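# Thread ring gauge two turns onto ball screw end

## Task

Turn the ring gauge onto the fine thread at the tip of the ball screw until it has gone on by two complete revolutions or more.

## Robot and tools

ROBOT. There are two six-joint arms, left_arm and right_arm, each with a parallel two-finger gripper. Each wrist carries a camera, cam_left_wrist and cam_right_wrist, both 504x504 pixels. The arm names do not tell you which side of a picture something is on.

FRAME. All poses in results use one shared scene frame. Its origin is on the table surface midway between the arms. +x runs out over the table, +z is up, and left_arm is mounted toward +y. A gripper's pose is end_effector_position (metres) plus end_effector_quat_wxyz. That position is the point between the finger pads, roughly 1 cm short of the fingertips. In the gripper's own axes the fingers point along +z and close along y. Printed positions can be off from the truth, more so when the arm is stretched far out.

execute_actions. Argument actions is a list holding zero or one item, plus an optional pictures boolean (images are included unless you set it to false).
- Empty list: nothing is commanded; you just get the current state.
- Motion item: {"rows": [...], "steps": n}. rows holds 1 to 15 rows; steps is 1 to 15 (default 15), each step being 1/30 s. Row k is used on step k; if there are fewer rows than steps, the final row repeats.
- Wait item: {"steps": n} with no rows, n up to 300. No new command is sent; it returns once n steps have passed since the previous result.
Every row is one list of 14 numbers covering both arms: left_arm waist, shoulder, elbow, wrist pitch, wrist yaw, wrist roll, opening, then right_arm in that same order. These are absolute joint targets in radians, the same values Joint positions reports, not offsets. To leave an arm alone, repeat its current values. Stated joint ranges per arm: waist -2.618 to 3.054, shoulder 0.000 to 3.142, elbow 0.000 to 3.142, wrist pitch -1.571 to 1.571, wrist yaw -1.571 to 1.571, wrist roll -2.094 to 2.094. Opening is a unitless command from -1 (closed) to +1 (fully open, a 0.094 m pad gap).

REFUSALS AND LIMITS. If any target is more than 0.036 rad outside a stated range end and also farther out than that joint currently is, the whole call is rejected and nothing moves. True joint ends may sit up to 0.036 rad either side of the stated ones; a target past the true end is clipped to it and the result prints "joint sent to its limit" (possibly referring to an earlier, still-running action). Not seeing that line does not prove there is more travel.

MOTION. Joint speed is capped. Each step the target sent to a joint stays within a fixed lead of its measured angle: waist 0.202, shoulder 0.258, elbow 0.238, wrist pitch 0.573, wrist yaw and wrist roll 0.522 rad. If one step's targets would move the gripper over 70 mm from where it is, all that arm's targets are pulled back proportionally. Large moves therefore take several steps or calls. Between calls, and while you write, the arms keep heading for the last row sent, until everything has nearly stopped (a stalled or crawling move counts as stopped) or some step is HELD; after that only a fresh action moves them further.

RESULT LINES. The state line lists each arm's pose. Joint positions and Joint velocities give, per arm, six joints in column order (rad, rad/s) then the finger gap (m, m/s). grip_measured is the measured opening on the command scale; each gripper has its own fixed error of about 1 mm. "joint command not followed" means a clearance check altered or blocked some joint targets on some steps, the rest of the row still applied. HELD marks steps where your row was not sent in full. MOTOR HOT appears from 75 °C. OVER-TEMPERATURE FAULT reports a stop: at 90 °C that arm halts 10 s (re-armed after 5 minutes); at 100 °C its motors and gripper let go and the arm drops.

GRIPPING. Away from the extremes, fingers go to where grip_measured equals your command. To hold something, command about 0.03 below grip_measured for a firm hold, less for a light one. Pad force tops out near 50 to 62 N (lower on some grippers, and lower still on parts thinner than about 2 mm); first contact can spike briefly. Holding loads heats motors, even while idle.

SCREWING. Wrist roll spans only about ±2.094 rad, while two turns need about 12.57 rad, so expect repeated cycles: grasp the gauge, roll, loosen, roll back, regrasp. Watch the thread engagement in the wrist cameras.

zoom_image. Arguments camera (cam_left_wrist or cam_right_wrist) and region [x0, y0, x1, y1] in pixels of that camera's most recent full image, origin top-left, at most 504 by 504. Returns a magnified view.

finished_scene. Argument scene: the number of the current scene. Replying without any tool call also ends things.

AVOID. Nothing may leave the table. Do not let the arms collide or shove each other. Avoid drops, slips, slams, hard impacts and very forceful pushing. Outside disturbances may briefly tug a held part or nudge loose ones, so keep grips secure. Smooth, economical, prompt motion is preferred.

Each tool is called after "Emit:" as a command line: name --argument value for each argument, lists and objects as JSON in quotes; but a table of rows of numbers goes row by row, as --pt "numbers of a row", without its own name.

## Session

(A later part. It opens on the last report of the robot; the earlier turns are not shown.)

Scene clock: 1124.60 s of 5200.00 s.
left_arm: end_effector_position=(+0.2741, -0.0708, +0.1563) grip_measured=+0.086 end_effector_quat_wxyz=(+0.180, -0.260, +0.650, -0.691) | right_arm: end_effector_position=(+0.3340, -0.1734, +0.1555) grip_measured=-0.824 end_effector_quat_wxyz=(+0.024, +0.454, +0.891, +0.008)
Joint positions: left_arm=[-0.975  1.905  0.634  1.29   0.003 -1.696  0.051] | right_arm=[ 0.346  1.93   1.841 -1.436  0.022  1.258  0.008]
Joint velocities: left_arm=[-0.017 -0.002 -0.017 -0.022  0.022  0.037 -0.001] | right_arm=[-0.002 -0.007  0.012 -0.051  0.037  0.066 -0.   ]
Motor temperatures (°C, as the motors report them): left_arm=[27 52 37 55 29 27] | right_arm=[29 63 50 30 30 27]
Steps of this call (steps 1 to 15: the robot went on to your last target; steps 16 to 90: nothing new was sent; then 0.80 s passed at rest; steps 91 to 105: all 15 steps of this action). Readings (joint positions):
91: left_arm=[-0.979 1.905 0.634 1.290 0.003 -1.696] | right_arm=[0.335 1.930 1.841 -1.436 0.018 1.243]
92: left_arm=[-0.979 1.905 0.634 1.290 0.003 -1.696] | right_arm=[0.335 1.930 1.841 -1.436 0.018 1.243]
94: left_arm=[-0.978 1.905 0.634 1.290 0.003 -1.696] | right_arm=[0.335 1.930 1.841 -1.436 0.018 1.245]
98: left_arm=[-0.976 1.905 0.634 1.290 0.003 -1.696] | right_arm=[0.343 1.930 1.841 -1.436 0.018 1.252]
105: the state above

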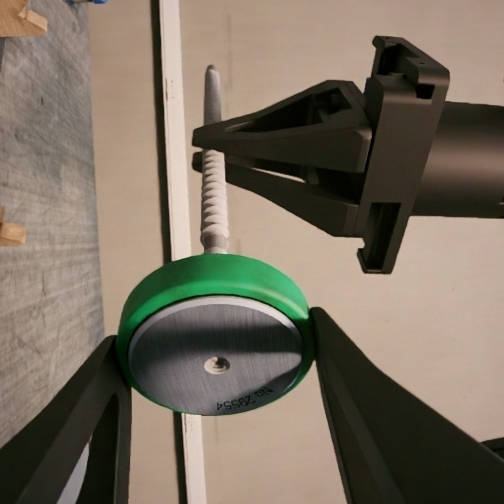

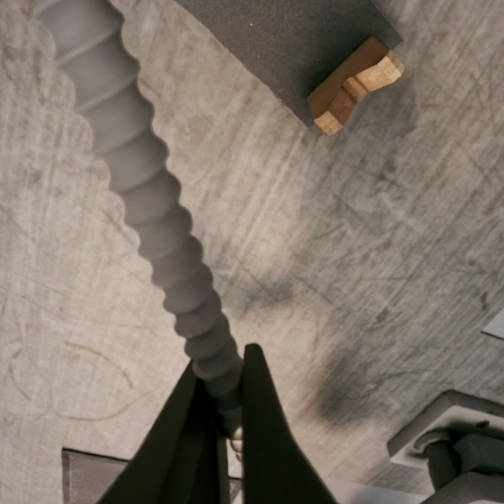

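Emit:
execute_actions --actions '[{"rows":[[-0.967,1.875,0.64,1.340,0.003,-1.6,0.05,0.356,1.915,1.865,-1.445,0.012,1.262,-0.86],[-0.967,1.875,0.64,1.340,0.003,-1.5,0.05,0.356,1.915,1.865,-1.445,0.008,1.262,-0.86],[-0.967,1.875,0.64,1.340,0.003,-1.35,0.05,0.356,1.915,1.865,-1.445,0.005,1.262,-0.86],[-0.967,1.875,0.64,1.340,0.003,1.2,0.05,0.356,1.915,1.865,-1.445,0.005,1.262,-0.86]],"steps":15}]' --pictures false

Emit:
execute_actions --actions '[{"steps":30}]'

Scene clock: 1129.23 s of 5200.00 s.
left_arm: end_effector_position=(+0.2742, -0.0707, +0.1563) grip_measured=+0.086 end_effector_quat_wxyz=(+0.554, +0.175, +0.678, -0.450) | right_arm: end_effector_position=(+0.3340, -0.1734, +0.1555) grip_measured=-0.824 end_effector_quat_wxyz=(+0.024, +0.454, +0.891, +0.009)
Joint positions: left_arm=[-0.974  1.905  0.634  1.29   0.003 -0.431  0.051] | right_arm=[ 0.346  1.93   1.841 -1.436  0.022  1.258  0.008]
Joint velocities: left_arm=[ 0.007 -0.007  0.017  0.022  0.066  2.747 -0.001] | right_arm=[ 0.007  0.002 -0.002  0.007 -0.022 -0.007 -0.001]
Motor temperatures (°C, as the motors report them): left_arm=[27 52 37 55 29 27] | right_arm=[29 63 50 30 30 27]
Steps of this call (steps 1 to 15: the robot went on to your last target; steps 16 to 90: nothing new was sent; then 1.13 s passed at rest; steps 91 to 105: all 15 steps of this action). Readings (joint positions):
91: left_arm=[-0.974 1.905 0.634 1.290 0.003 -1.684] | right_arm=[0.346 1.930 1.841 -1.436 0.022 1.258]
92: left_arm=[-0.974 1.905 0.634 1.290 0.003 -1.654] | right_arm=[0.346 1.930 1.841 -1.436 0.022 1.258]
94: left_arm=[-0.974 1.905 0.634 1.290 0.003 -1.512] | right_arm=[0.346 1.930 1.841 -1.436 0.022 1.258]
98: left_arm=[-0.974 1.905 0.634 1.290 0.003 -1.120] | right_arm=[0.346 1.930 1.841 -1.436 0.022 1.258]
105: the state above

Scene clock: 1130.23 s of 5200.00 s.
left_arm: end_effector_position=(+0.2747, -0.0703, +0.1563) grip_measured=+0.086 end_effector_quat_wxyz=(+0.708, +0.611, +0.343, +0.091) | right_arm: end_effector_position=(+0.3340, -0.1732, +0.1555) grip_measured=-0.824 end_effector_quat_wxyz=(+0.024, +0.454, +0.891, +0.009)
Joint positions: left_arm=[-0.974  1.905  0.634  1.29   0.001  1.186  0.051] | right_arm=[ 0.346  1.93   1.841 -1.436  0.021  1.258  0.008]
Joint velocities: left_arm=[-0.002  0.022  0.017 -0.037  0.007  0.007 -0.   ] | right_arm=[-0.002 -0.012 -0.012 -0.095 -0.022 -0.007  0.001]
Motor temperatures (°C, as the motors report them): left_arm=[27 52 37 55 29 27] | right_arm=[29 63 50 30 30 27]
Steps of this call (steps 1 to 30: the robot went on to your last target). Readings (joint positions):
1: left_arm=[-0.974 1.905 0.634 1.290 0.003 -0.332] | right_arm=[0.346 1.930 1.841 -1.436 0.022 1.258]
2: left_arm=[-0.974 1.905 0.634 1.290 0.003 -0.233] | right_arm=[0.346 1.930 1.841 -1.436 0.022 1.258]
4: left_arm=[-0.974 1.905 0.634 1.290 0.002 -0.035] | right_arm=[0.346 1.930 1.841 -1.436 0.022 1.258]
8: left_arm=[-0.974 1.905 0.634 1.290 0.002 0.363] | right_arm=[0.346 1.930 1.841 -1.436 0.022 1.258]
30: the state above

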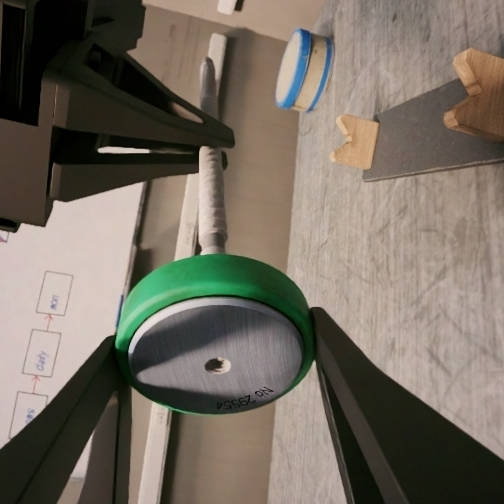

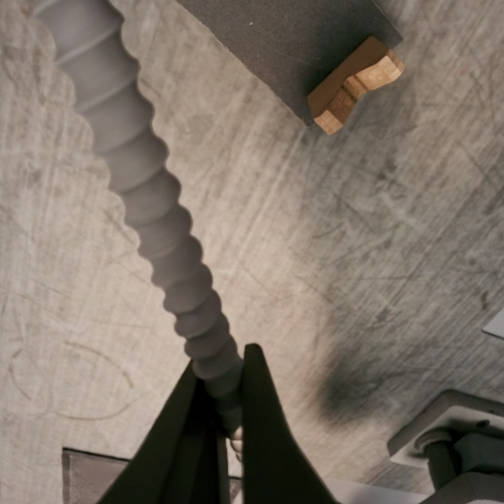

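Emit:
execute_actions --actions '[{"rows":[[-0.969,1.875,0.64,1.340,0.003,1.2,0.05,0.352,1.915,1.865,-1.445,0.014,1.260,-0.86],[-0.969,1.875,0.64,1.340,0.003,1.2,0.05,0.352,1.915,1.865,-1.445,0.014,1.260,-0.86],[-0.969,1.875,0.64,1.340,0.003,1.2,0.05,0.352,1.915,1.865,-1.445,0.014,1.260,-0.86],[-0.969,1.875,0.64,1.340,0.003,1.2,0.3,0.352,1.915,1.865,-1.445,0.014,1.260,-0.86],[-0.969,1.875,0.64,1.340,0.003,1.2,1.0,0.352,1.915,1.865,-1.445,0.014,1.260,-0.86]],"steps":15}]' --pictures false

Emit:
execute_actions --actions '[{"rows":[[-0.969,1.875,0.64,1.340,0.003,-1.7,1.0,0.352,1.915,1.865,-1.445,0.014,1.260,-0.86]],"steps":15}]' --pictures false

Emit:
execute_actions --actions '[{"steps":22}]'

Scene clock: 1135.77 s of 5200.00 s.
left_arm: end_effector_position=(+0.2744, -0.0701, +0.1650) grip_measured=+1.000 end_effector_quat_wxyz=(+0.720, +0.601, +0.334, +0.095) | right_arm: end_effector_position=(+0.3340, -0.1732, +0.1555) grip_measured=-0.824 end_effector_quat_wxyz=(+0.024, +0.454, +0.891, +0.009)
Joint positions: left_arm=[-0.974  1.905  0.634  1.325  0.001  1.196  0.094] | right_arm=[ 0.346  1.93   1.841 -1.436  0.021  1.258  0.008]
Joint velocities: left_arm=[-0.002 -0.012  0.007  0.051 -0.066 -0.051  0.   ] | right_arm=[ 0.012  0.012 -0.017 -0.007 -0.007  0.051  0.001]
Motor temperatures (°C, as the motors report them): left_arm=[27 52 37 55 29 27] | right_arm=[29 63 51 30 30 27]
Steps of this call (steps 1 to 15: the robot went on to your last target; steps 16 to 90: nothing new was sent; then 2.03 s passed at rest; steps 91 to 105: all 15 steps of this action). Readings (joint positions):
91: left_arm=[-0.974 1.905 0.634 1.290 0.001 1.194] | right_arm=[0.346 1.930 1.841 -1.436 0.021 1.258]
92: left_arm=[-0.974 1.905 0.634 1.290 0.001 1.194] | right_arm=[0.346 1.930 1.841 -1.436 0.021 1.258]
94: left_arm=[-0.974 1.905 0.634 1.291 0.001 1.194] | right_arm=[0.346 1.930 1.841 -1.436 0.021 1.258]
98: left_arm=[-0.974 1.905 0.634 1.313 0.001 1.195] | right_arm=[0.346 1.930 1.841 -1.436 0.021 1.258]
105: the state above

Scene clock: 1136.27 s of 5200.00 s.
left_arm: end_effector_position=(+0.2744, -0.0701, +0.1661) grip_measured=+1.000 end_effector_quat_wxyz=(+0.601, +0.224, +0.649, -0.410) | right_arm: end_effector_position=(+0.3340, -0.1732, +0.1555) grip_measured=-0.824 end_effector_quat_wxyz=(+0.024, +0.454, +0.891, +0.009)
Joint positions: left_arm=[-0.974  1.905  0.634  1.329  0.001 -0.266  0.094] | right_arm=[ 0.346  1.93   1.841 -1.436  0.021  1.258  0.008]
Joint velocities: left_arm=[ 0.002  0.017 -0.017 -0.022 -0.037 -2.747  0.   ] | right_arm=[-0.007 -0.002 -0.012  0.007 -0.037  0.007  0.   ]
Motor temperatures (°C, as the motors report them): left_arm=[27 52 37 55 29 27] | right_arm=[29 63 51 30 30 27]
Steps of this call (steps 1 to 15: all 15 steps of this action). Readings (joint positions):
1: left_arm=[-0.974 1.905 0.634 1.325 0.001 1.115] | right_arm=[0.346 1.930 1.841 -1.436 0.021 1.258]
2: left_arm=[-0.974 1.905 0.634 1.326 0.001 1.016] | right_arm=[0.346 1.930 1.841 -1.436 0.021 1.258]
4: left_arm=[-0.974 1.905 0.634 1.328 0.001 0.820] | right_arm=[0.346 1.930 1.841 -1.436 0.021 1.258]
8: left_arm=[-0.974 1.905 0.634 1.329 0.001 0.427] | right_arm=[0.346 1.930 1.841 -1.436 0.021 1.258]
15: the state above

Scene clock: 1137.00 s of 5200.00 s.
left_arm: end_effector_position=(+0.2749, -0.0697, +0.1652) grip_measured=+1.000 end_effector_quat_wxyz=(+0.195, -0.248, +0.641, -0.699) | right_arm: end_effector_position=(+0.3331, -0.1735, +0.1555) grip_measured=-0.824 end_effector_quat_wxyz=(+0.022, +0.454, +0.891, +0.007)
Joint positions: left_arm=[-0.973  1.905  0.634  1.326 -0.    -1.667  0.094] | right_arm=[ 0.346  1.93   1.841 -1.439  0.021  1.258  0.008]
Joint velocities: left_arm=[ 0.002 -0.022 -0.027  0.022 -0.007 -0.154  0.   ] | right_arm=[ 0.012 -0.027 -0.012  0.007  0.037 -0.007 -0.001]
Motor temperatures (°C, as the motors report them): left_arm=[27 52 37 55 29 27] | right_arm=[29 63 51 30 30 27]
Steps of this call (steps 1 to 22: the robot went on to your last target). Readings (joint positions):
1: left_arm=[-0.974 1.905 0.634 1.329 0.001 -0.365] | right_arm=[0.346 1.930 1.841 -1.436 0.021 1.258]
2: left_arm=[-0.974 1.905 0.634 1.329 0.001 -0.465] | right_arm=[0.346 1.930 1.841 -1.436 0.021 1.258]
4: left_arm=[-0.974 1.905 0.634 1.329 0.001 -0.664] | right_arm=[0.346 1.930 1.841 -1.436 0.021 1.258]
8: left_arm=[-0.974 1.905 0.634 1.330 0.001 -1.065] | right_arm=[0.346 1.930 1.841 -1.436 0.021 1.258]
22: the state above

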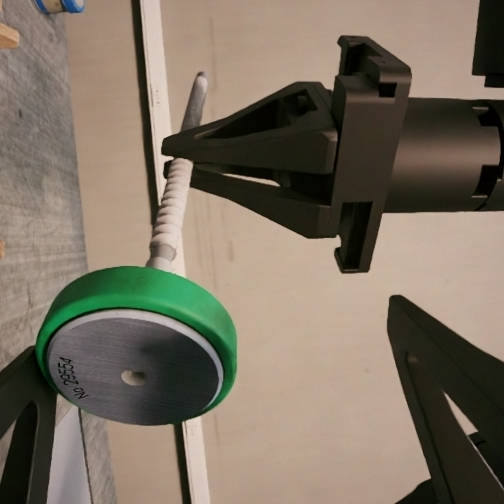

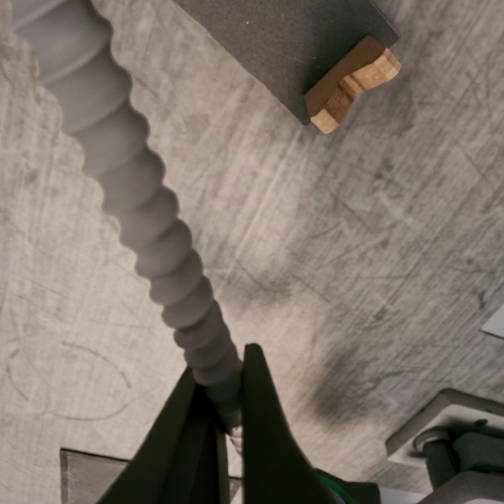

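Emit:
execute_actions --actions '[{"rows":[[-0.969,1.875,0.64,1.328,0.003,-1.7,1.0,0.352,1.915,1.865,-1.445,0.018,1.260,-0.86],[-0.969,1.875,0.64,1.318,0.003,-1.7,1.0,0.352,1.915,1.865,-1.445,0.018,1.260,-0.86],[-0.969,1.875,0.64,1.308,0.003,-1.7,0.9,0.352,1.915,1.865,-1.445,0.018,1.260,-0.86],[-0.969,1.875,0.64,1.300,0.003,-1.7,0.8,0.352,1.915,1.865,-1.445,0.018,1.260,-0.86],[-0.969,1.875,0.64,1.296,0.003,-1.7,0.7,0.352,1.915,1.865,-1.445,0.018,1.260,-0.86]],"steps":15}]'

Scene clock: 1145.63 s of 5200.00 s.
left_arm: end_effector_position=(+0.2751, -0.0700, +0.1571) grip_measured=+0.701 end_effector_quat_wxyz=(+0.182, -0.261, +0.649, -0.691) | right_arm: end_effector_position=(+0.3331, -0.1735, +0.1555) grip_measured=-0.824 end_effector_quat_wxyz=(+0.022, +0.454, +0.891, +0.007)
Joint positions: left_arm=[-0.973  1.905  0.634  1.293  0.    -1.697  0.08 ] | right_arm=[ 0.346  1.93   1.841 -1.439  0.021  1.258  0.008]
Joint velocities: left_arm=[-0.032 -0.017  0.002 -0.051 -0.066  0.007  0.   ] | right_arm=[-0.002 -0.012 -0.002 -0.051 -0.007  0.007 -0.001]
Motor temperatures (°C, as the motors report them): left_arm=[27 52 37 54 29 27] | right_arm=[29 63 51 30 30 27]
Steps of this call (steps 1 to 30: the robot went on to your last target; steps 31 to 90: nothing new was sent; then 5.13 s passed at rest; steps 91 to 105: all 15 steps of this action). Readings (joint positions):
91: left_arm=[-0.973 1.905 0.634 1.325 -0.000 -1.696] | right_arm=[0.346 1.930 1.841 -1.439 0.021 1.258]
92: left_arm=[-0.973 1.905 0.634 1.323 -0.000 -1.696] | right_arm=[0.346 1.930 1.841 -1.439 0.021 1.258]
94: left_arm=[-0.973 1.905 0.634 1.313 -0.000 -1.696] | right_arm=[0.346 1.930 1.841 -1.439 0.021 1.258]
98: left_arm=[-0.973 1.905 0.634 1.294 0.000 -1.697] | right_arm=[0.346 1.930 1.841 -1.439 0.021 1.258]
105: the state above

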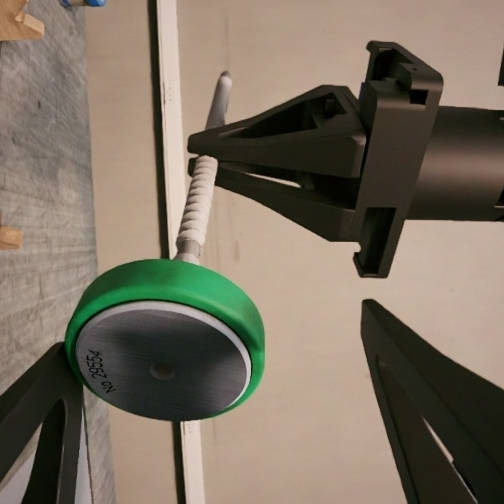

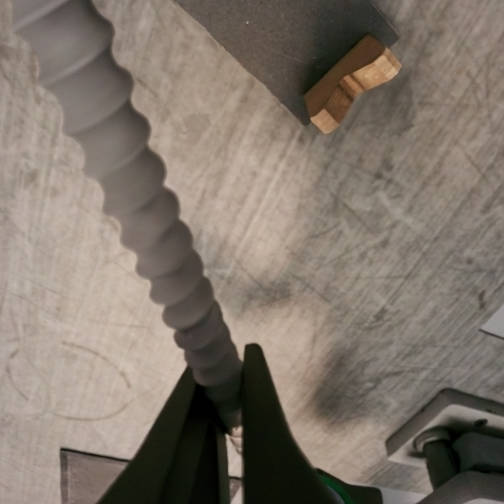

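Emit:
execute_actions --actions '[{"rows":[[-0.969,1.875,0.64,1.305,0.003,-1.7,0.62,0.352,1.915,1.865,-1.445,0.018,1.260,-0.9],[-0.969,1.875,0.64,1.305,0.003,-1.7,0.55,0.352,1.915,1.865,-1.445,0.018,1.260,-0.9],[-0.969,1.875,0.64,1.31,0.003,-1.7,0.48,0.352,1.915,1.865,-1.445,0.018,1.260,-0.9],[-0.969,1.875,0.64,1.31,0.003,-1.7,0.42,0.352,1.915,1.865,-1.445,0.018,1.260,-0.9],[-0.969,1.875,0.64,1.315,0.003,-1.7,0.36,0.352,1.915,1.865,-1.445,0.018,1.260,-0.9],[-0.969,1.875,0.64,1.315,0.003,-1.7,0.31,0.352,1.915,1.865,-1.445,0.018,1.260,-0.9],[-0.969,1.875,0.64,1.32,0.003,-1.7,0.26,0.352,1.915,1.865,-1.445,0.018,1.260,-0.9],[-0.969,1.875,0.64,1.32,0.003,-1.7,0.22,0.352,1.915,1.865,-1.445,0.018,1.260,-0.9],[-0.969,1.875,0.64,1.325,0.003,-1.7,0.18,0.352,1.915,1.865,-1.445,0.018,1.260,-0.9],[-0.969,1.875,0.64,1.325,0.003,-1.7,0.15,0.352,1.915,1.865,-1.445,0.018,1.260,-0.9],[-0.969,1.875,0.64,1.325,0.003,-1.7,0.12,0.352,1.915,1.865,-1.445,0.018,1.260,-0.9],[-0.969,1.875,0.64,1.325,0.003,-1.7,0.10,0.352,1.915,1.865,-1.445,0.018,1.260,-0.9],[-0.969,1.875,0.64,1.325,0.003,-1.7,0.05,0.352,1.915,1.865,-1.445,0.018,1.260,-0.9]],"steps":15}]' --pictures false

Emit:
execute_actions --actions '[{"steps":15}]'

Scene clock: 1158.53 s of 5200.00 s.
left_arm: end_effector_position=(+0.2747, -0.0703, +0.1496) grip_measured=+0.086 end_effector_quat_wxyz=(+0.178, -0.265, +0.659, -0.681) | right_arm: end_effector_position=(+0.3330, -0.1728, +0.1555) grip_measured=-0.824 end_effector_quat_wxyz=(+0.021, +0.454, +0.891, +0.009)
Joint positions: left_arm=[-0.973  1.905  0.634  1.263  0.003 -1.697  0.051] | right_arm=[ 0.346  1.93   1.841 -1.439  0.017  1.258  0.008]
Joint velocities: left_arm=[-0.012  0.007  0.007 -0.037 -0.051 -0.007  0.   ] | right_arm=[-0.022 -0.002 -0.017  0.066  0.051 -0.022  0.   ]
Motor temperatures (°C, as the motors report them): left_arm=[27 52 37 53 29 27] | right_arm=[29 63 51 30 30 27]
Steps of this call (steps 1 to 15: the robot went on to your last target; steps 16 to 90: nothing new was sent; then 9.40 s passed at rest; steps 91 to 105: all 15 steps of this action). Readings (joint positions):
91: left_arm=[-0.973 1.905 0.634 1.292 0.000 -1.697] | right_arm=[0.346 1.930 1.841 -1.439 0.021 1.258]
92: left_arm=[-0.973 1.905 0.634 1.291 0.001 -1.697] | right_arm=[0.346 1.930 1.841 -1.439 0.021 1.258]
94: left_arm=[-0.973 1.905 0.634 1.285 0.001 -1.697] | right_arm=[0.346 1.930 1.841 -1.439 0.021 1.258]
98: left_arm=[-0.973 1.905 0.634 1.272 0.002 -1.697] | right_arm=[0.346 1.930 1.841 -1.439 0.019 1.258]
105: the state above

Scene clock: 1159.03 s of 5200.00 s.
left_arm: end_effector_position=(+0.2747, -0.0703, +0.1496) grip_measured=+0.086 end_effector_quat_wxyz=(+0.178, -0.265, +0.659, -0.681) | right_arm: end_effector_position=(+0.3330, -0.1728, +0.1555) grip_measured=-0.824 end_effector_quat_wxyz=(+0.021, +0.454, +0.891, +0.009)
Joint positions: left_arm=[-0.973  1.905  0.634  1.263  0.003 -1.697  0.051] | right_arm=[ 0.346  1.93   1.841 -1.439  0.017  1.258  0.008]
Joint velocities: left_arm=[-0.002 -0.017  0.022 -0.037 -0.037  0.007 -0.002] | right_arm=[-0.007 -0.007  0.002  0.022 -0.007 -0.007  0.   ]
Motor temperatures (°C, as the motors report them): left_arm=[27 52 37 53 29 27] | right_arm=[29 63 51 30 30 27]
Steps of this call (steps 1 to 15: the robot went on to your last target). Readings (joint positions):
1: left_arm=[-0.973 1.905 0.634 1.263 0.003 -1.697] | right_arm=[0.346 1.930 1.841 -1.439 0.017 1.258]
2: left_arm=[-0.973 1.905 0.634 1.263 0.003 -1.697] | right_arm=[0.346 1.930 1.841 -1.439 0.017 1.258]
4: left_arm=[-0.973 1.905 0.634 1.263 0.003 -1.697] | right_arm=[0.346 1.930 1.841 -1.439 0.017 1.258]
8: left_arm=[-0.973 1.905 0.634 1.263 0.003 -1.697] | right_arm=[0.346 1.930 1.841 -1.439 0.017 1.258]
15: the state above
All arms were judged still, so your last target was given up. Only a new action makes them travel on or press farther. Fingers that are still opening or closing keep moving.

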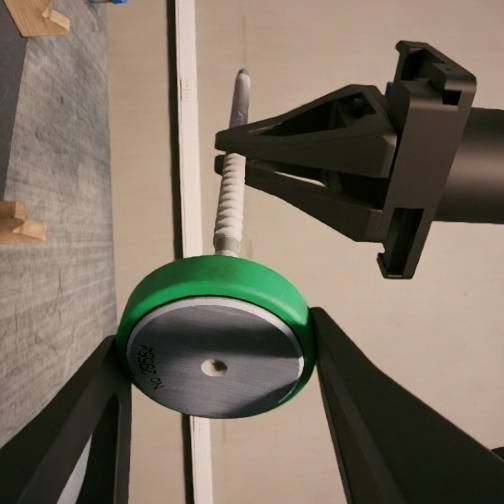

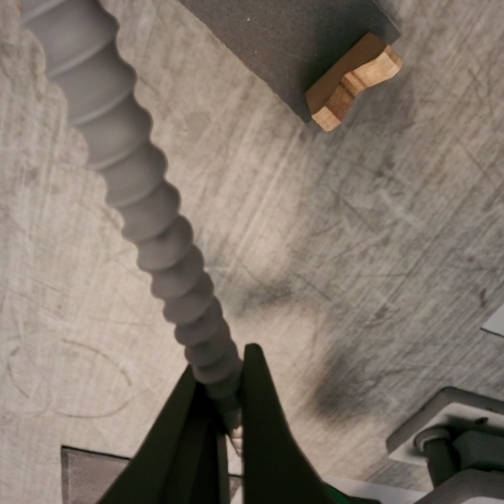

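Emit:
execute_actions --actions '[{"rows":[[-0.969,1.875,0.64,1.325,0.003,-1.7,0.05,0.352,1.915,1.865,-1.445,0.018,1.260,-0.86],[-0.969,1.875,0.64,1.33,0.003,-1.7,0.05,0.352,1.915,1.865,-1.445,0.018,1.260,-0.86],[-0.969,1.875,0.64,1.334,0.003,-1.7,0.05,0.352,1.915,1.865,-1.445,0.018,1.260,-0.86],[-0.969,1.875,0.64,1.338,0.003,-1.7,0.05,0.352,1.915,1.865,-1.445,0.018,1.260,-0.86],[-0.969,1.875,0.64,1.342,0.003,-1.7,0.05,0.352,1.915,1.865,-1.445,0.018,1.260,-0.86],[-0.969,1.875,0.64,1.346,0.003,-1.7,0.05,0.352,1.915,1.865,-1.445,0.018,1.260,-0.86],[-0.969,1.875,0.64,1.350,0.003,-1.7,0.05,0.352,1.915,1.865,-1.445,0.018,1.260,-0.86],[-0.969,1.875,0.64,1.354,0.003,-1.7,0.05,0.352,1.915,1.865,-1.445,0.018,1.260,-0.86]],"steps":15}]'

Scene clock: 1163.70 s of 5200.00 s.
left_arm: end_effector_position=(+0.2747, -0.0704, +0.1501) grip_measured=+0.086 end_effector_quat_wxyz=(+0.178, -0.265, +0.658, -0.682) | right_arm: end_effector_position=(+0.3330, -0.1728, +0.1555) grip_measured=-0.824 end_effector_quat_wxyz=(+0.021, +0.454, +0.891, +0.009)
Joint positions: left_arm=[-0.973  1.905  0.634  1.265  0.003 -1.697  0.051] | right_arm=[ 0.346  1.93   1.841 -1.439  0.017  1.258  0.008]
Joint velocities: left_arm=[ 0.002 -0.007 -0.012 -0.022  0.066 -0.007 -0.001] | right_arm=[-0.002 -0.002  0.002  0.066 -0.022 -0.007 -0.   ]
Motor temperatures (°C, as the motors report them): left_arm=[27 52 37 54 29 27] | right_arm=[29 63 51 30 30 27]
Steps of this call (steps 1 to 90: nothing new was sent; then 1.17 s passed at rest; steps 91 to 105: all 15 steps of this action). Readings (joint positions):
91: left_arm=[-0.973 1.905 0.634 1.263 0.003 -1.697] | right_arm=[0.346 1.930 1.841 -1.439 0.017 1.258]
92: left_arm=[-0.973 1.905 0.634 1.263 0.003 -1.697] | right_arm=[0.346 1.930 1.841 -1.439 0.017 1.258]
94: left_arm=[-0.973 1.905 0.634 1.263 0.003 -1.697] | right_arm=[0.346 1.930 1.841 -1.439 0.017 1.258]
98: left_arm=[-0.973 1.905 0.634 1.265 0.003 -1.697] | right_arm=[0.346 1.930 1.841 -1.439 0.017 1.258]
105: the state above

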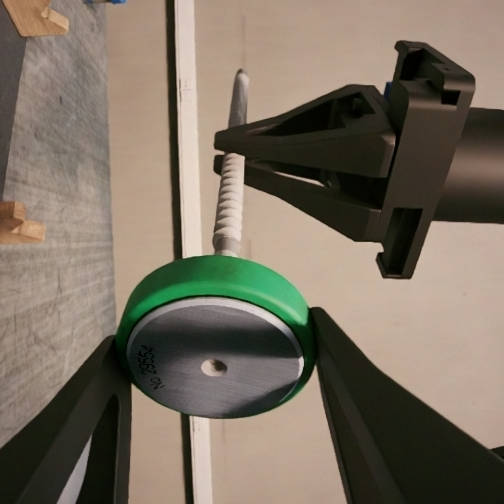

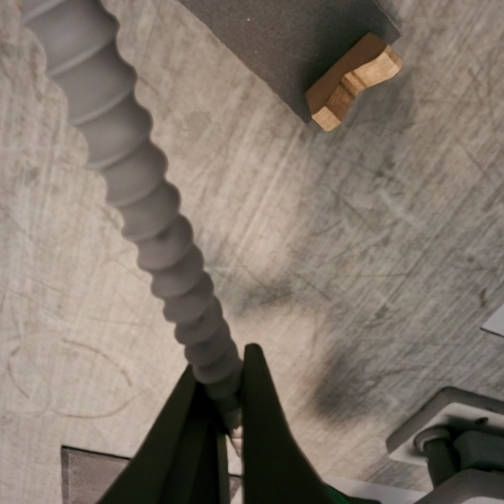

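Emit:
execute_actions --actions '[{"rows":[[-0.969,1.875,0.64,1.36,0.003,-1.7,0.05,0.352,1.915,1.865,-1.445,0.018,1.260,-0.85],[-0.969,1.875,0.64,1.366,0.003,-1.7,0.05,0.352,1.915,1.865,-1.445,0.018,1.260,-0.85],[-0.969,1.875,0.64,1.372,0.003,-1.7,0.05,0.352,1.915,1.865,-1.445,0.018,1.260,-0.85],[-0.969,1.875,0.64,1.378,0.003,-1.7,0.05,0.352,1.915,1.865,-1.445,0.018,1.260,-0.85],[-0.969,1.875,0.64,1.384,0.003,-1.7,0.05,0.352,1.915,1.865,-1.445,0.018,1.260,-0.85],[-0.969,1.875,0.64,1.39,0.003,-1.7,0.05,0.352,1.915,1.865,-1.445,0.018,1.260,-0.85]],"steps":15}]' --pictures false

Scene clock: 1168.37 s of 5200.00 s.
left_arm: end_effector_position=(+0.2747, -0.0704, +0.1511) grip_measured=+0.086 end_effector_quat_wxyz=(+0.179, -0.264, +0.657, -0.683) | right_arm: end_effector_position=(+0.3330, -0.1728, +0.1555) grip_measured=-0.824 end_effector_quat_wxyz=(+0.021, +0.454, +0.891, +0.009)
Joint positions: left_arm=[-0.973  1.905  0.634  1.269  0.003 -1.697  0.051] | right_arm=[ 0.346  1.93   1.841 -1.439  0.017  1.258  0.008]
Joint velocities: left_arm=[ 0.002  0.007  0.007  0.022 -0.037 -0.037 -0.   ] | right_arm=[-0.002 -0.002 -0.002  0.022 -0.007  0.022 -0.001]
Motor temperatures (°C, as the motors report them): left_arm=[27 52 37 55 29 27] | right_arm=[29 63 51 30 30 27]
Steps of this call (steps 1 to 15: the robot went on to your last target; steps 16 to 90: nothing new was sent; then 1.17 s passed at rest; steps 91 to 105: all 15 steps of this action). Readings (joint positions):
91: left_arm=[-0.973 1.905 0.634 1.265 0.003 -1.697] | right_arm=[0.346 1.930 1.841 -1.439 0.017 1.258]
92: left_arm=[-0.973 1.905 0.634 1.266 0.003 -1.697] | right_arm=[0.346 1.930 1.841 -1.439 0.017 1.258]
94: left_arm=[-0.973 1.905 0.634 1.268 0.003 -1.697] | right_arm=[0.346 1.930 1.841 -1.439 0.017 1.258]
98: left_arm=[-0.973 1.905 0.634 1.269 0.003 -1.697] | right_arm=[0.346 1.930 1.841 -1.439 0.017 1.258]
105: the state above

Emit:
execute_actions --actions '[{"rows":[[-0.969,1.875,0.64,1.365,0.003,-1.7,0.05,0.352,1.915,1.865,-1.445,0.018,1.260,-0.84],[-0.969,1.875,0.64,1.365,0.003,-1.7,0.05,0.352,1.915,1.865,-1.445,0.018,1.260,-0.836],[-0.969,1.875,0.64,1.365,0.003,-1.7,0.05,0.352,1.915,1.865,-1.445,0.018,1.260,-0.833],[-0.969,1.875,0.64,1.365,0.003,-1.7,0.05,0.352,1.915,1.865,-1.445,0.018,1.260,-0.830]],"steps":15}]' --pictures false

Scene clock: 1172.40 s of 5200.00 s.
left_arm: end_effector_position=(+0.2747, -0.0704, +0.1510) grip_measured=+0.086 end_effector_quat_wxyz=(+0.179, -0.264, +0.657, -0.683) | right_arm: end_effector_position=(+0.3330, -0.1728, +0.1555) grip_measured=-0.817 end_effector_quat_wxyz=(+0.021, +0.454, +0.891, +0.009)
Joint positions: left_arm=[-0.973  1.905  0.634  1.269  0.003 -1.697  0.051] | right_arm=[ 0.346  1.93   1.841 -1.439  0.017  1.258  0.009]
Joint velocities: left_arm=[-0.002  0.002 -0.012 -0.11   0.081 -0.022 -0.   ] | right_arm=[-0.007  0.002  0.017 -0.022 -0.037 -0.022 -0.002]
Motor temperatures (°C, as the motors report them): left_arm=[27 52 37 57 29 27] | right_arm=[29 63 51 30 30 27]
Steps of this call (steps 1 to 15: the robot went on to your last target; steps 16 to 90: nothing new was sent; then 0.53 s passed at rest; steps 91 to 105: all 15 steps of this action). Readings (joint positions):
91: left_arm=[-0.973 1.905 0.634 1.269 0.003 -1.697] | right_arm=[0.346 1.930 1.841 -1.439 0.017 1.258]
92: left_arm=[-0.973 1.905 0.634 1.269 0.003 -1.697] | right_arm=[0.346 1.930 1.841 -1.439 0.017 1.258]
94: left_arm=[-0.973 1.905 0.634 1.269 0.003 -1.697] | right_arm=[0.346 1.930 1.841 -1.439 0.017 1.258]
98: left_arm=[-0.973 1.905 0.634 1.269 0.003 -1.697] | right_arm=[0.346 1.930 1.841 -1.439 0.017 1.258]
105: the state above

Grip is loosening; ramping the left wrist up again.

Emit:
execute_actions --actions '[{"rows":[[-0.969,1.875,0.64,1.365,0.003,-1.7,0.05,0.352,1.915,1.865,-1.445,0.018,1.260,-0.826],[-0.969,1.875,0.64,1.365,0.003,-1.7,0.05,0.352,1.915,1.865,-1.445,0.018,1.260,-0.826],[-0.969,1.875,0.64,1.368,0.003,-1.7,0.05,0.352,1.915,1.865,-1.445,0.018,1.260,-0.826],[-0.969,1.875,0.64,1.371,0.003,-1.7,0.05,0.352,1.915,1.865,-1.445,0.018,1.260,-0.826],[-0.969,1.875,0.64,1.374,0.003,-1.7,0.05,0.352,1.915,1.865,-1.445,0.018,1.260,-0.826],[-0.969,1.875,0.64,1.377,0.003,-1.7,0.05,0.352,1.915,1.865,-1.445,0.018,1.260,-0.826],[-0.969,1.875,0.64,1.38,0.003,-1.7,0.05,0.352,1.915,1.865,-1.445,0.018,1.260,-0.826]],"steps":15}]'

Scene clock: 1176.30 s of 5200.00 s.
left_arm: end_effector_position=(+0.2747, -0.0704, +0.1510) grip_measured=+0.086 end_effector_quat_wxyz=(+0.179, -0.264, +0.657, -0.683) | right_arm: end_effector_position=(+0.3330, -0.1728, +0.1555) grip_measured=-0.814 end_effector_quat_wxyz=(+0.021, +0.454, +0.891, +0.009)
Joint positions: left_arm=[-0.973  1.905  0.634  1.269  0.003 -1.697  0.051] | right_arm=[ 0.346  1.93   1.841 -1.439  0.017  1.258  0.009]
Joint velocities: left_arm=[-0.007 -0.007  0.017  0.007 -0.066 -0.066  0.002] | right_arm=[-0.007 -0.002  0.002 -0.051 -0.037  0.022 -0.001]
Motor temperatures (°C, as the motors report them): left_arm=[27 52 37 57 29 27] | right_arm=[29 63 51 30 30 27]
Steps of this call (steps 1 to 15: the robot went on to your last target; steps 16 to 90: nothing new was sent; then 0.40 s passed at rest; steps 91 to 105: all 15 steps of this action). Readings (joint positions):
91: left_arm=[-0.973 1.905 0.634 1.269 0.003 -1.697] | right_arm=[0.346 1.930 1.841 -1.439 0.017 1.258]
92: left_arm=[-0.973 1.905 0.634 1.269 0.003 -1.697] | right_arm=[0.346 1.930 1.841 -1.439 0.017 1.258]
94: left_arm=[-0.973 1.905 0.634 1.269 0.003 -1.697] | right_arm=[0.346 1.930 1.841 -1.439 0.017 1.258]
98: left_arm=[-0.973 1.905 0.634 1.269 0.003 -1.697] | right_arm=[0.346 1.930 1.841 -1.439 0.017 1.258]
105: the state above

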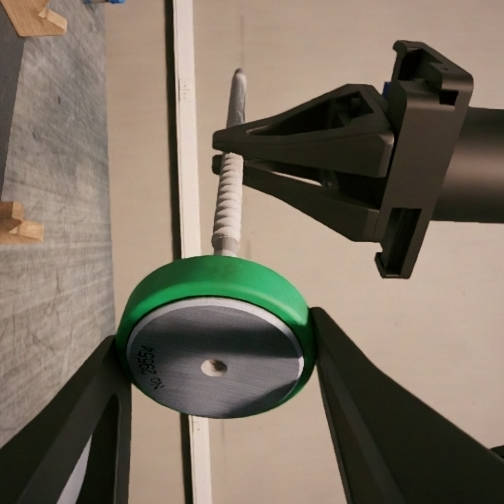

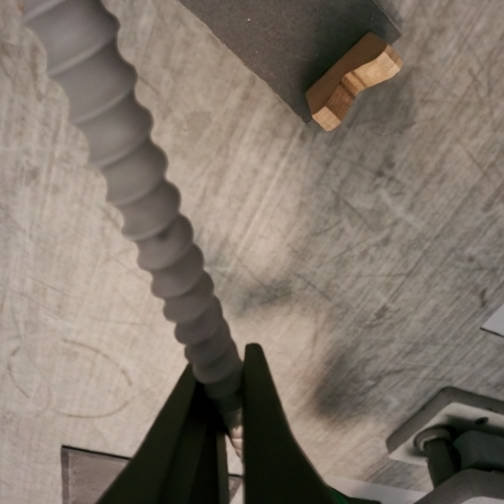

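Emit:
execute_actions --actions '[{"rows":[[-0.969,1.875,0.64,1.38,0.003,-1.7,0.05,0.350,1.915,1.865,-1.445,0.022,1.260,-0.822],[-0.969,1.875,0.64,1.38,0.003,-1.7,0.05,0.350,1.915,1.865,-1.445,0.022,1.260,-0.820],[-0.969,1.875,0.64,1.385,0.003,-1.7,0.05,0.350,1.915,1.865,-1.445,0.022,1.260,-0.818],[-0.969,1.875,0.64,1.39,0.003,-1.7,0.05,0.350,1.915,1.865,-1.445,0.022,1.260,-0.818],[-0.969,1.875,0.64,1.395,0.003,-1.7,0.05,0.350,1.915,1.865,-1.445,0.022,1.260,-0.818],[-0.969,1.875,0.64,1.40,0.003,-1.7,0.05,0.350,1.915,1.865,-1.445,0.022,1.260,-0.818]],"steps":15}]' --pictures false

Scene clock: 1185.43 s of 5200.00 s.
left_arm: end_effector_position=(+0.2747, -0.0704, +0.1514) grip_measured=+0.086 end_effector_quat_wxyz=(+0.179, -0.264, +0.656, -0.684) | right_arm: end_effector_position=(+0.3330, -0.1728, +0.1555) grip_measured=-0.809 end_effector_quat_wxyz=(+0.021, +0.454, +0.891, +0.009)
Joint positions: left_arm=[-0.973  1.905  0.634  1.27   0.003 -1.697  0.051] | right_arm=[ 0.346  1.93   1.841 -1.439  0.017  1.258  0.009]
Joint velocities: left_arm=[-0.012  0.017  0.012  0.007  0.007 -0.007 -0.001] | right_arm=[ 0.007 -0.002 -0.012 -0.051  0.007 -0.081 -0.   ]
Motor temperatures (°C, as the motors report them): left_arm=[27 53 36 59 29 27] | right_arm=[29 63 51 30 30 27]
Steps of this call (steps 1 to 15: the robot went on to your last target; steps 16 to 90: nothing new was sent; then 5.63 s passed at rest; steps 91 to 105: all 15 steps of this action). Readings (joint positions):
91: left_arm=[-0.973 1.905 0.634 1.269 0.003 -1.697] | right_arm=[0.346 1.930 1.841 -1.439 0.017 1.258]
92: left_arm=[-0.973 1.905 0.634 1.269 0.003 -1.697] | right_arm=[0.346 1.930 1.841 -1.439 0.017 1.258]
94: left_arm=[-0.973 1.905 0.634 1.269 0.003 -1.697] | right_arm=[0.346 1.930 1.841 -1.439 0.017 1.258]
98: left_arm=[-0.973 1.905 0.634 1.270 0.003 -1.697] | right_arm=[0.346 1.930 1.841 -1.439 0.017 1.258]
105: the state above

Emit:
execute_actions --actions '[{"rows":[[-0.969,1.875,0.64,1.37,0.003,-1.7,0.05,0.350,1.915,1.865,-1.445,0.022,1.260,-0.815],[-0.969,1.875,0.64,1.37,0.003,-1.7,0.05,0.350,1.915,1.865,-1.445,0.022,1.260,-0.813],[-0.969,1.875,0.64,1.37,0.003,-1.7,0.05,0.350,1.915,1.865,-1.445,0.022,1.260,-0.811],[-0.969,1.875,0.64,1.37,0.003,-1.7,0.05,0.350,1.915,1.865,-1.445,0.022,1.260,-0.810],[-0.969,1.875,0.64,1.37,0.003,-1.7,0.05,0.350,1.915,1.865,-1.445,0.022,1.260,-0.809],[-0.969,1.875,0.64,1.37,0.003,-1.7,0.05,0.350,1.915,1.865,-1.445,0.022,1.260,-0.808]],"steps":15}]'

Scene clock: 1193.30 s of 5200.00 s.
left_arm: end_effector_position=(+0.2747, -0.0704, +0.1512) grip_measured=+0.086 end_effector_quat_wxyz=(+0.179, -0.264, +0.657, -0.684) | right_arm: end_effector_position=(+0.3330, -0.1728, +0.1555) grip_measured=-0.802 end_effector_quat_wxyz=(+0.021, +0.454, +0.891, +0.009)
Joint positions: left_arm=[-0.973  1.905  0.634  1.27   0.003 -1.697  0.051] | right_arm=[ 0.346  1.93   1.841 -1.439  0.017  1.258  0.009]
Joint velocities: left_arm=[-0.002  0.007  0.017 -0.022  0.037  0.022  0.001] | right_arm=[-0.002  0.007 -0.012  0.081  0.051 -0.007 -0.001]
Motor temperatures (°C, as the motors report them): left_arm=[27 53 36 62 29 27] | right_arm=[29 63 51 30 30 27]
Steps of this call (steps 1 to 15: the robot went on to your last target; steps 16 to 90: nothing new was sent; then 4.37 s passed at rest; steps 91 to 105: all 15 steps of this action). Readings (joint positions):
91: left_arm=[-0.973 1.905 0.634 1.270 0.003 -1.697] | right_arm=[0.346 1.930 1.841 -1.439 0.017 1.258]
92: left_arm=[-0.973 1.905 0.634 1.270 0.003 -1.697] | right_arm=[0.346 1.930 1.841 -1.439 0.017 1.258]
94: left_arm=[-0.973 1.905 0.634 1.270 0.003 -1.697] | right_arm=[0.346 1.930 1.841 -1.439 0.017 1.258]
98: left_arm=[-0.973 1.905 0.634 1.270 0.003 -1.697] | right_arm=[0.346 1.930 1.841 -1.439 0.017 1.258]
105: the state above

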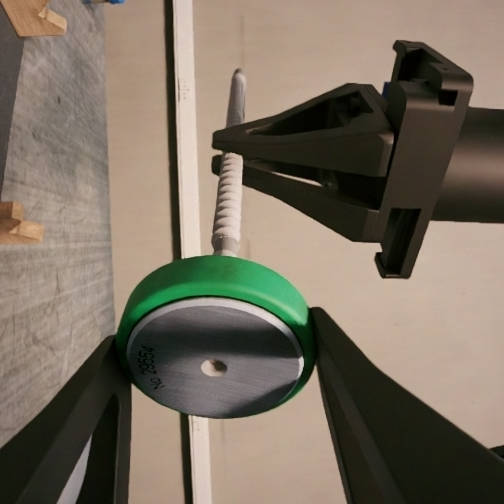

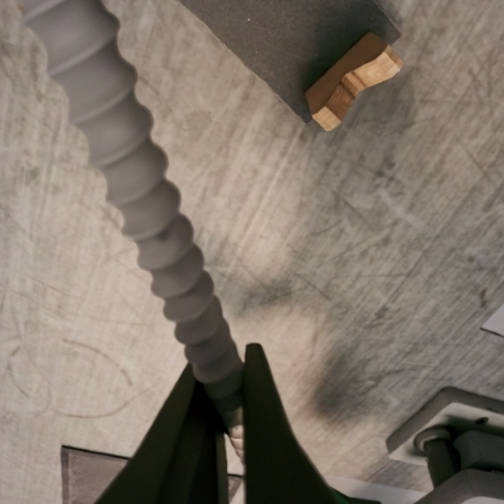

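Emit:
execute_actions --actions '[{"rows":[[-0.969,1.875,0.64,1.35,0.003,-1.7,0.05,0.350,1.915,1.865,-1.445,0.02,1.260,-0.83],[-0.969,1.875,0.64,1.33,0.003,-1.7,0.05,0.350,1.915,1.865,-1.445,0.02,1.260,-0.86],[-0.969,1.875,0.64,1.32,0.003,-1.7,0.05,0.350,1.915,1.865,-1.445,0.02,1.260,-0.88],[-0.969,1.875,0.64,1.31,0.003,-1.7,0.05,0.350,1.915,1.865,-1.445,0.02,1.260,-0.88],[-0.969,1.875,0.64,1.30,0.003,-1.7,0.05,0.350,1.915,1.865,-1.445,0.02,1.260,-0.88],[-0.969,1.875,0.64,1.30,0.003,-1.7,0.05,0.350,1.915,1.865,-1.445,0.02,1.260,-0.88],[-0.969,1.875,0.64,1.295,0.003,-1.7,0.05,0.350,1.915,1.865,-1.445,0.02,1.260,-0.88],[-0.969,1.875,0.64,1.29,0.003,-1.7,0.1,0.350,1.915,1.865,-1.445,0.02,1.260,-0.88],[-0.969,1.875,0.64,1.29,0.003,-1.7,0.15,0.350,1.915,1.865,-1.445,0.02,1.260,-0.88],[-0.969,1.875,0.64,1.29,0.003,-1.7,0.25,0.350,1.915,1.865,-1.445,0.02,1.260,-0.88],[-0.969,1.875,0.64,1.29,0.003,-1.7,0.4,0.350,1.915,1.865,-1.445,0.02,1.260,-0.88],[-0.969,1.875,0.64,1.29,0.003,-1.7,0.6,0.350,1.915,1.865,-1.445,0.02,1.260,-0.88],[-0.969,1.875,0.64,1.29,0.003,-1.7,1.0,0.350,1.915,1.865,-1.445,0.02,1.260,-0.88]],"steps":15}]' --pictures false

Emit:
execute_actions --actions '[{"steps":15}]'

Scene clock: 1214.80 s of 5200.00 s.
left_arm: end_effector_position=(+0.2747, -0.0704, +0.1512) grip_measured=+1.000 end_effector_quat_wxyz=(+0.179, -0.264, +0.657, -0.684) | right_arm: end_effector_position=(+0.3332, -0.1736, +0.1555) grip_measured=-0.823 end_effector_quat_wxyz=(+0.023, +0.454, +0.891, +0.007)
Joint positions: left_arm=[-0.973  1.905  0.634  1.27   0.003 -1.697  0.094] | right_arm=[ 0.346  1.93   1.841 -1.439  0.021  1.258  0.008]
Joint velocities: left_arm=[ 0.002  0.017  0.012  0.037 -0.066 -0.066  0.   ] | right_arm=[-0.012  0.002  0.012 -0.051 -0.007  0.066 -0.001]
Motor temperatures (°C, as the motors report them): left_arm=[27 53 36 63 29 27] | right_arm=[29 63 51 30 30 27]
Steps of this call (steps 1 to 15: the robot went on to your last target; steps 16 to 90: nothing new was sent; then 18.00 s passed at rest; steps 91 to 105: all 15 steps of this action). Readings (joint positions):
91: left_arm=[-0.973 1.905 0.634 1.268 0.003 -1.697] | right_arm=[0.346 1.930 1.841 -1.439 0.017 1.258]
92: left_arm=[-0.973 1.905 0.634 1.266 0.003 -1.697] | right_arm=[0.346 1.930 1.841 -1.439 0.017 1.258]
94: left_arm=[-0.973 1.905 0.634 1.262 0.003 -1.697] | right_arm=[0.346 1.930 1.841 -1.439 0.017 1.258]
98: left_arm=[-0.973 1.905 0.634 1.256 0.003 -1.697] | right_arm=[0.346 1.930 1.841 -1.439 0.017 1.258]
105: the state above

Scene clock: 1215.30 s of 5200.00 s.
left_arm: end_effector_position=(+0.2747, -0.0704, +0.1534) grip_measured=+1.000 end_effector_quat_wxyz=(+0.179, -0.263, +0.654, -0.687) | right_arm: end_effector_position=(+0.3333, -0.1739, +0.1555) grip_measured=-0.823 end_effector_quat_wxyz=(+0.023, +0.454, +0.891, +0.007)
Joint positions: left_arm=[-0.973  1.905  0.634  1.278  0.003 -1.697  0.094] | right_arm=[ 0.346  1.93   1.841 -1.439  0.024  1.258  0.008]
Joint velocities: left_arm=[-0.002 -0.007 -0.007 -0.051  0.022  0.007  0.   ] | right_arm=[-0.007 -0.012 -0.017  0.022 -0.037  0.007 -0.   ]
Motor temperatures (°C, as the motors report them): left_arm=[27 53 36 63 29 27] | right_arm=[29 63 51 30 30 27]
Steps of this call (steps 1 to 15: the robot went on to your last target). Readings (joint positions):
1: left_arm=[-0.973 1.905 0.634 1.272 0.003 -1.697] | right_arm=[0.346 1.930 1.841 -1.439 0.022 1.258]
2: left_arm=[-0.973 1.905 0.634 1.273 0.003 -1.697] | right_arm=[0.346 1.930 1.841 -1.439 0.023 1.258]
4: left_arm=[-0.973 1.905 0.634 1.275 0.003 -1.697] | right_arm=[0.346 1.930 1.841 -1.439 0.023 1.258]
8: left_arm=[-0.973 1.905 0.634 1.278 0.003 -1.697] | right_arm=[0.346 1.930 1.841 -1.439 0.024 1.258]
15: the state above
All arms were judged still, so your last target was given up. Only a new action makes them travel on or press farther. Fingers that are still opening or closing keep moving.

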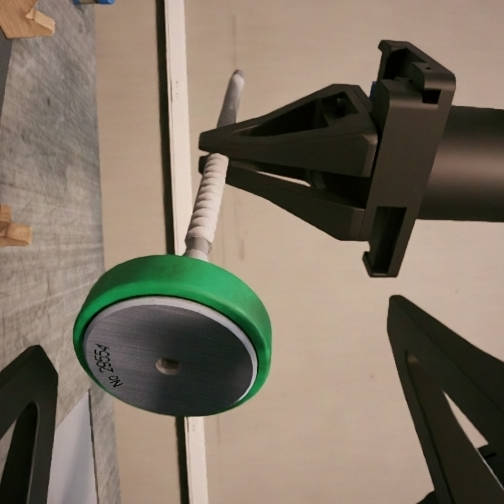

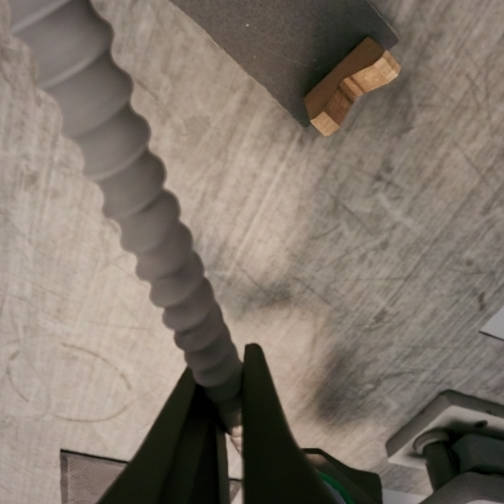

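Emit:
execute_actions --actions '[{"rows":[[-0.973,1.875,0.64,1.295,0.003,-1.7,1.0,0.346,1.915,1.865,-1.445,0.018,1.258,-0.88],[-0.974,1.875,0.64,1.297,0.003,-1.7,1.0,0.344,1.915,1.865,-1.445,0.013,1.256,-0.88],[-0.975,1.875,0.64,1.299,0.003,-1.7,1.0,0.342,1.915,1.865,-1.445,0.008,1.254,-0.88],[-0.975,1.875,0.64,1.300,0.003,-1.7,1.0,0.339,1.915,1.865,-1.445,0.003,1.251,-0.88],[-0.976,1.875,0.64,1.301,0.003,-1.7,1.0,0.337,1.915,1.865,-1.445,-0.002,1.249,-0.88],[-0.977,1.875,0.64,1.302,0.003,-1.7,1.0,0.334,1.915,1.865,-1.445,-0.007,1.246,-0.88],[-0.977,1.875,0.64,1.302,0.003,-1.7,1.0,0.332,1.915,1.865,-1.445,-0.012,1.244,-0.88],[-0.978,1.875,0.64,1.302,0.003,-1.7,1.0,0.329,1.915,1.865,-1.445,-0.017,1.241,-0.88],[-0.979,1.875,0.64,1.302,0.003,-1.7,1.0,0.327,1.915,1.865,-1.445,-0.022,1.239,-0.88],[-0.979,1.875,0.64,1.302,0.003,-1.7,1.0,0.324,1.915,1.865,-1.445,-0.027,1.236,-0.88],[-0.980,1.875,0.64,1.302,0.003,-1.7,1.0,0.322,1.915,1.865,-1.445,-0.032,1.234,-0.88],[-0.981,1.875,0.64,1.302,0.003,-1.7,1.0,0.319,1.915,1.865,-1.445,-0.037,1.231,-0.88],[-0.981,1.875,0.64,1.302,0.003,-1.7,1.0,0.317,1.915,1.865,-1.445,-0.042,1.229,-0.88],[-0.982,1.875,0.64,1.302,0.003,-1.7,1.0,0.314,1.915,1.865,-1.445,-0.047,1.226,-0.88],[-0.982,1.875,0.64,1.302,0.003,-1.7,1.0,0.312,1.915,1.865,-1.445,-0.052,1.224,-0.88]],"steps":15}]' --pictures false

Emit:
execute_actions --actions '[{"steps":12}]'

Scene clock: 1249.17 s of 5200.00 s.
left_arm: end_effector_position=(+0.2747, -0.0703, +0.1563) grip_measured=+1.000 end_effector_quat_wxyz=(+0.180, -0.261, +0.650, -0.691) | right_arm: end_effector_position=(+0.3336, -0.1750, +0.1555) grip_measured=-0.823 end_effector_quat_wxyz=(+0.011, +0.455, +0.890, +0.019)
Joint positions: left_arm=[-0.973  1.905  0.634  1.29   0.003 -1.697  0.094] | right_arm=[ 0.326  1.93   1.841 -1.439 -0.013  1.242  0.008]
Joint velocities: left_arm=[-0.007 -0.002 -0.007 -0.066 -0.007  0.007  0.   ] | right_arm=[-0.1    0.002  0.012  0.007 -0.139 -0.066 -0.   ]
Motor temperatures (°C, as the motors report them): left_arm=[27 53 36 57 29 27] | right_arm=[29 63 51 30 30 27]
Steps of this call (steps 1 to 90: nothing new was sent; then 30.37 s passed at rest; steps 91 to 105: all 15 steps of this action). Readings (joint positions):
91: left_arm=[-0.973 1.905 0.634 1.279 0.003 -1.697] | right_arm=[0.346 1.930 1.841 -1.439 0.024 1.258]
92: left_arm=[-0.973 1.905 0.634 1.280 0.003 -1.697] | right_arm=[0.346 1.930 1.841 -1.439 0.024 1.258]
94: left_arm=[-0.973 1.905 0.634 1.283 0.003 -1.697] | right_arm=[0.346 1.930 1.841 -1.439 0.024 1.258]
98: left_arm=[-0.973 1.905 0.634 1.288 0.003 -1.697] | right_arm=[0.345 1.930 1.841 -1.439 0.015 1.256]
105: the state above

Scene clock: 1249.57 s of 5200.00 s.
left_arm: end_effector_position=(+0.2747, -0.0703, +0.1564) grip_measured=+1.000 end_effector_quat_wxyz=(+0.180, -0.261, +0.650, -0.691) | right_arm: end_effector_position=(+0.3335, -0.1744, +0.1555) grip_measured=-0.823 end_effector_quat_wxyz=(+0.006, +0.454, +0.890, +0.025)
Joint positions: left_arm=[-0.973  1.905  0.634  1.291  0.003 -1.697  0.094] | right_arm=[ 0.32   1.93   1.841 -1.439 -0.029  1.234  0.008]
Joint velocities: left_arm=[-0.002  0.012  0.012  0.007  0.022 -0.037  0.   ] | right_arm=[-0.012  0.007  0.007  0.037 -0.081 -0.022  0.   ]
Motor temperatures (°C, as the motors report them): left_arm=[27 53 36 57 29 27] | right_arm=[29 63 51 30 30 27]
Steps of this call (steps 1 to 12: the robot went on to your last target). Readings (joint positions):
1: left_arm=[-0.973 1.905 0.634 1.290 0.003 -1.697] | right_arm=[0.323 1.930 1.841 -1.439 -0.016 1.240]
2: left_arm=[-0.973 1.905 0.634 1.291 0.003 -1.697] | right_arm=[0.321 1.930 1.841 -1.439 -0.019 1.239]
4: left_arm=[-0.973 1.905 0.634 1.291 0.003 -1.697] | right_arm=[0.320 1.930 1.841 -1.439 -0.022 1.237]
8: left_arm=[-0.973 1.905 0.634 1.291 0.003 -1.697] | right_arm=[0.320 1.930 1.841 -1.439 -0.027 1.234]
12: the state above

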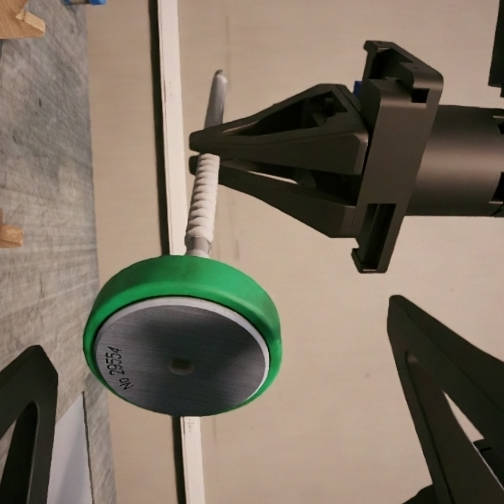

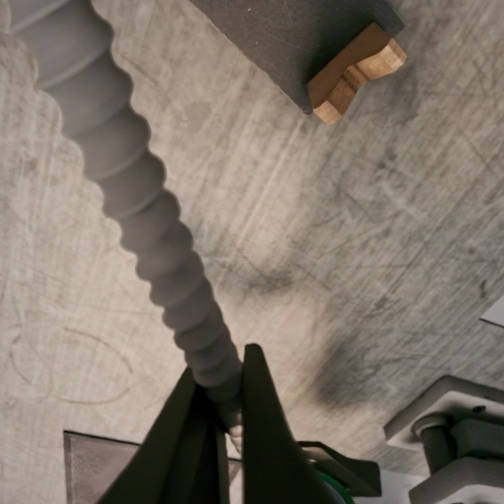

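Emit:
execute_actions --actions '[{"rows":[[-0.984,1.875,0.64,1.302,0.003,-1.7,1.0,0.310,1.915,1.865,-1.445,-0.055,1.222,-0.88],[-0.985,1.875,0.64,1.302,0.003,-1.7,1.0,0.308,1.915,1.865,-1.445,-0.060,1.220,-0.88],[-0.986,1.875,0.64,1.302,0.003,-1.7,1.0,0.305,1.915,1.865,-1.445,-0.065,1.217,-0.88],[-0.987,1.875,0.64,1.302,0.003,-1.7,1.0,0.303,1.915,1.865,-1.445,-0.070,1.215,-0.88],[-0.988,1.875,0.64,1.302,0.003,-1.7,1.0,0.300,1.915,1.865,-1.445,-0.075,1.212,-0.88],[-0.989,1.875,0.64,1.302,0.003,-1.7,1.0,0.298,1.915,1.865,-1.445,-0.080,1.210,-0.88],[-0.990,1.875,0.64,1.302,0.003,-1.7,1.0,0.295,1.915,1.865,-1.445,-0.085,1.207,-0.88],[-0.991,1.875,0.64,1.302,0.003,-1.7,1.0,0.293,1.915,1.865,-1.445,-0.090,1.205,-0.88],[-0.992,1.875,0.64,1.302,0.003,-1.7,1.0,0.290,1.915,1.865,-1.445,-0.095,1.202,-0.88],[-0.993,1.875,0.64,1.302,0.003,-1.7,1.0,0.288,1.915,1.865,-1.445,-0.100,1.200,-0.88],[-0.994,1.875,0.64,1.302,0.003,-1.7,1.0,0.285,1.915,1.865,-1.445,-0.105,1.197,-0.88],[-0.995,1.875,0.64,1.302,0.003,-1.7,1.0,0.283,1.915,1.865,-1.445,-0.110,1.194,-0.88],[-0.995,1.875,0.64,1.302,0.003,-1.7,1.0,0.281,1.915,1.865,-1.445,-0.112,1.190,-0.88]],"steps":15}]' --pictures false

Emit:
execute_actions --actions '[{"steps":15}]'

Scene clock: 1259.50 s of 5200.00 s.
left_arm: end_effector_position=(+0.2692, -0.0744, +0.1565) grip_measured=+1.000 end_effector_quat_wxyz=(+0.176, -0.257, +0.651, -0.692) | right_arm: end_effector_position=(+0.3344, -0.1767, +0.1560) grip_measured=-0.823 end_effector_quat_wxyz=(-0.010, +0.454, +0.890, +0.042)
Joint positions: left_arm=[-0.987  1.905  0.634  1.291  0.003 -1.697  0.094] | right_arm=[ 0.29   1.93   1.841 -1.439 -0.076  1.206  0.008]
Joint velocities: left_arm=[-0.012 -0.012 -0.012 -0.022 -0.051 -0.022  0.   ] | right_arm=[-0.037  0.012  0.007  0.007 -0.081 -0.037 -0.   ]
Motor temperatures (°C, as the motors report them): left_arm=[27 53 36 56 29 27] | right_arm=[29 63 51 30 30 27]
Steps of this call (steps 1 to 30: the robot went on to your last target; steps 31 to 90: nothing new was sent; then 6.43 s passed at rest; steps 91 to 105: all 15 steps of this action). Readings (joint positions):
91: left_arm=[-0.973 1.905 0.634 1.291 0.003 -1.697] | right_arm=[0.320 1.930 1.841 -1.439 -0.030 1.232]
92: left_arm=[-0.974 1.905 0.634 1.291 0.003 -1.697] | right_arm=[0.320 1.930 1.841 -1.439 -0.031 1.232]
94: left_arm=[-0.976 1.905 0.634 1.291 0.003 -1.697] | right_arm=[0.318 1.930 1.841 -1.439 -0.036 1.229]
98: left_arm=[-0.982 1.905 0.634 1.291 0.003 -1.697] | right_arm=[0.309 1.930 1.841 -1.439 -0.051 1.222]
105: the state above

Scene clock: 1260.00 s of 5200.00 s.
left_arm: end_effector_position=(+0.2692, -0.0744, +0.1565) grip_measured=+1.000 end_effector_quat_wxyz=(+0.176, -0.257, +0.651, -0.692) | right_arm: end_effector_position=(+0.3341, -0.1753, +0.1561) grip_measured=-0.823 end_effector_quat_wxyz=(-0.013, +0.451, +0.891, +0.046)
Joint positions: left_arm=[-0.987  1.905  0.634  1.291  0.003 -1.697  0.094] | right_arm=[ 0.29   1.93   1.841 -1.439 -0.086  1.198  0.008]
Joint velocities: left_arm=[-0.012  0.007  0.012 -0.037  0.007  0.007  0.   ] | right_arm=[-0.007 -0.007 -0.007 -0.081 -0.007 -0.037 -0.001]
Motor temperatures (°C, as the motors report them): left_arm=[27 53 36 56 29 27] | right_arm=[29 63 51 30 30 27]
Steps of this call (steps 1 to 15: the robot went on to your last target). Readings (joint positions):
1: left_arm=[-0.987 1.905 0.634 1.291 0.003 -1.697] | right_arm=[0.290 1.930 1.841 -1.439 -0.078 1.204]
2: left_arm=[-0.987 1.905 0.634 1.291 0.003 -1.697] | right_arm=[0.290 1.930 1.841 -1.439 -0.079 1.203]
4: left_arm=[-0.987 1.905 0.634 1.291 0.003 -1.697] | right_arm=[0.290 1.930 1.841 -1.439 -0.082 1.201]
8: left_arm=[-0.987 1.905 0.634 1.291 0.003 -1.697] | right_arm=[0.290 1.930 1.841 -1.439 -0.085 1.200]
15: the state above
All arms were judged still, so your last target was given up. Only a new action makes them travel on or press farther. Fingers that are still opening or closing keep moving.

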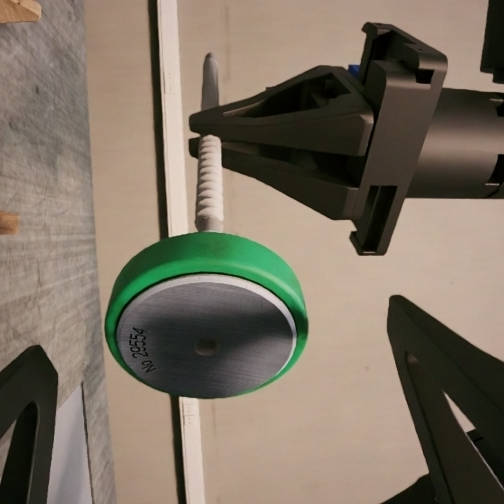

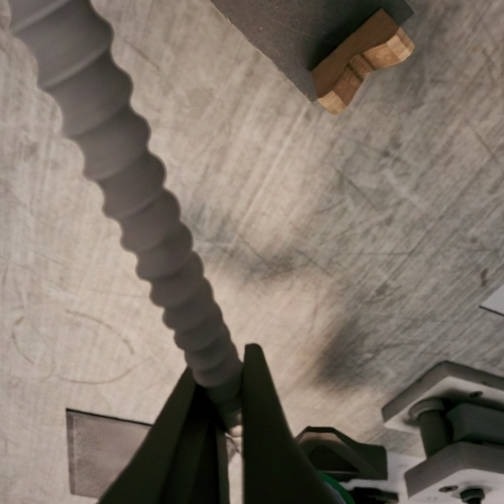

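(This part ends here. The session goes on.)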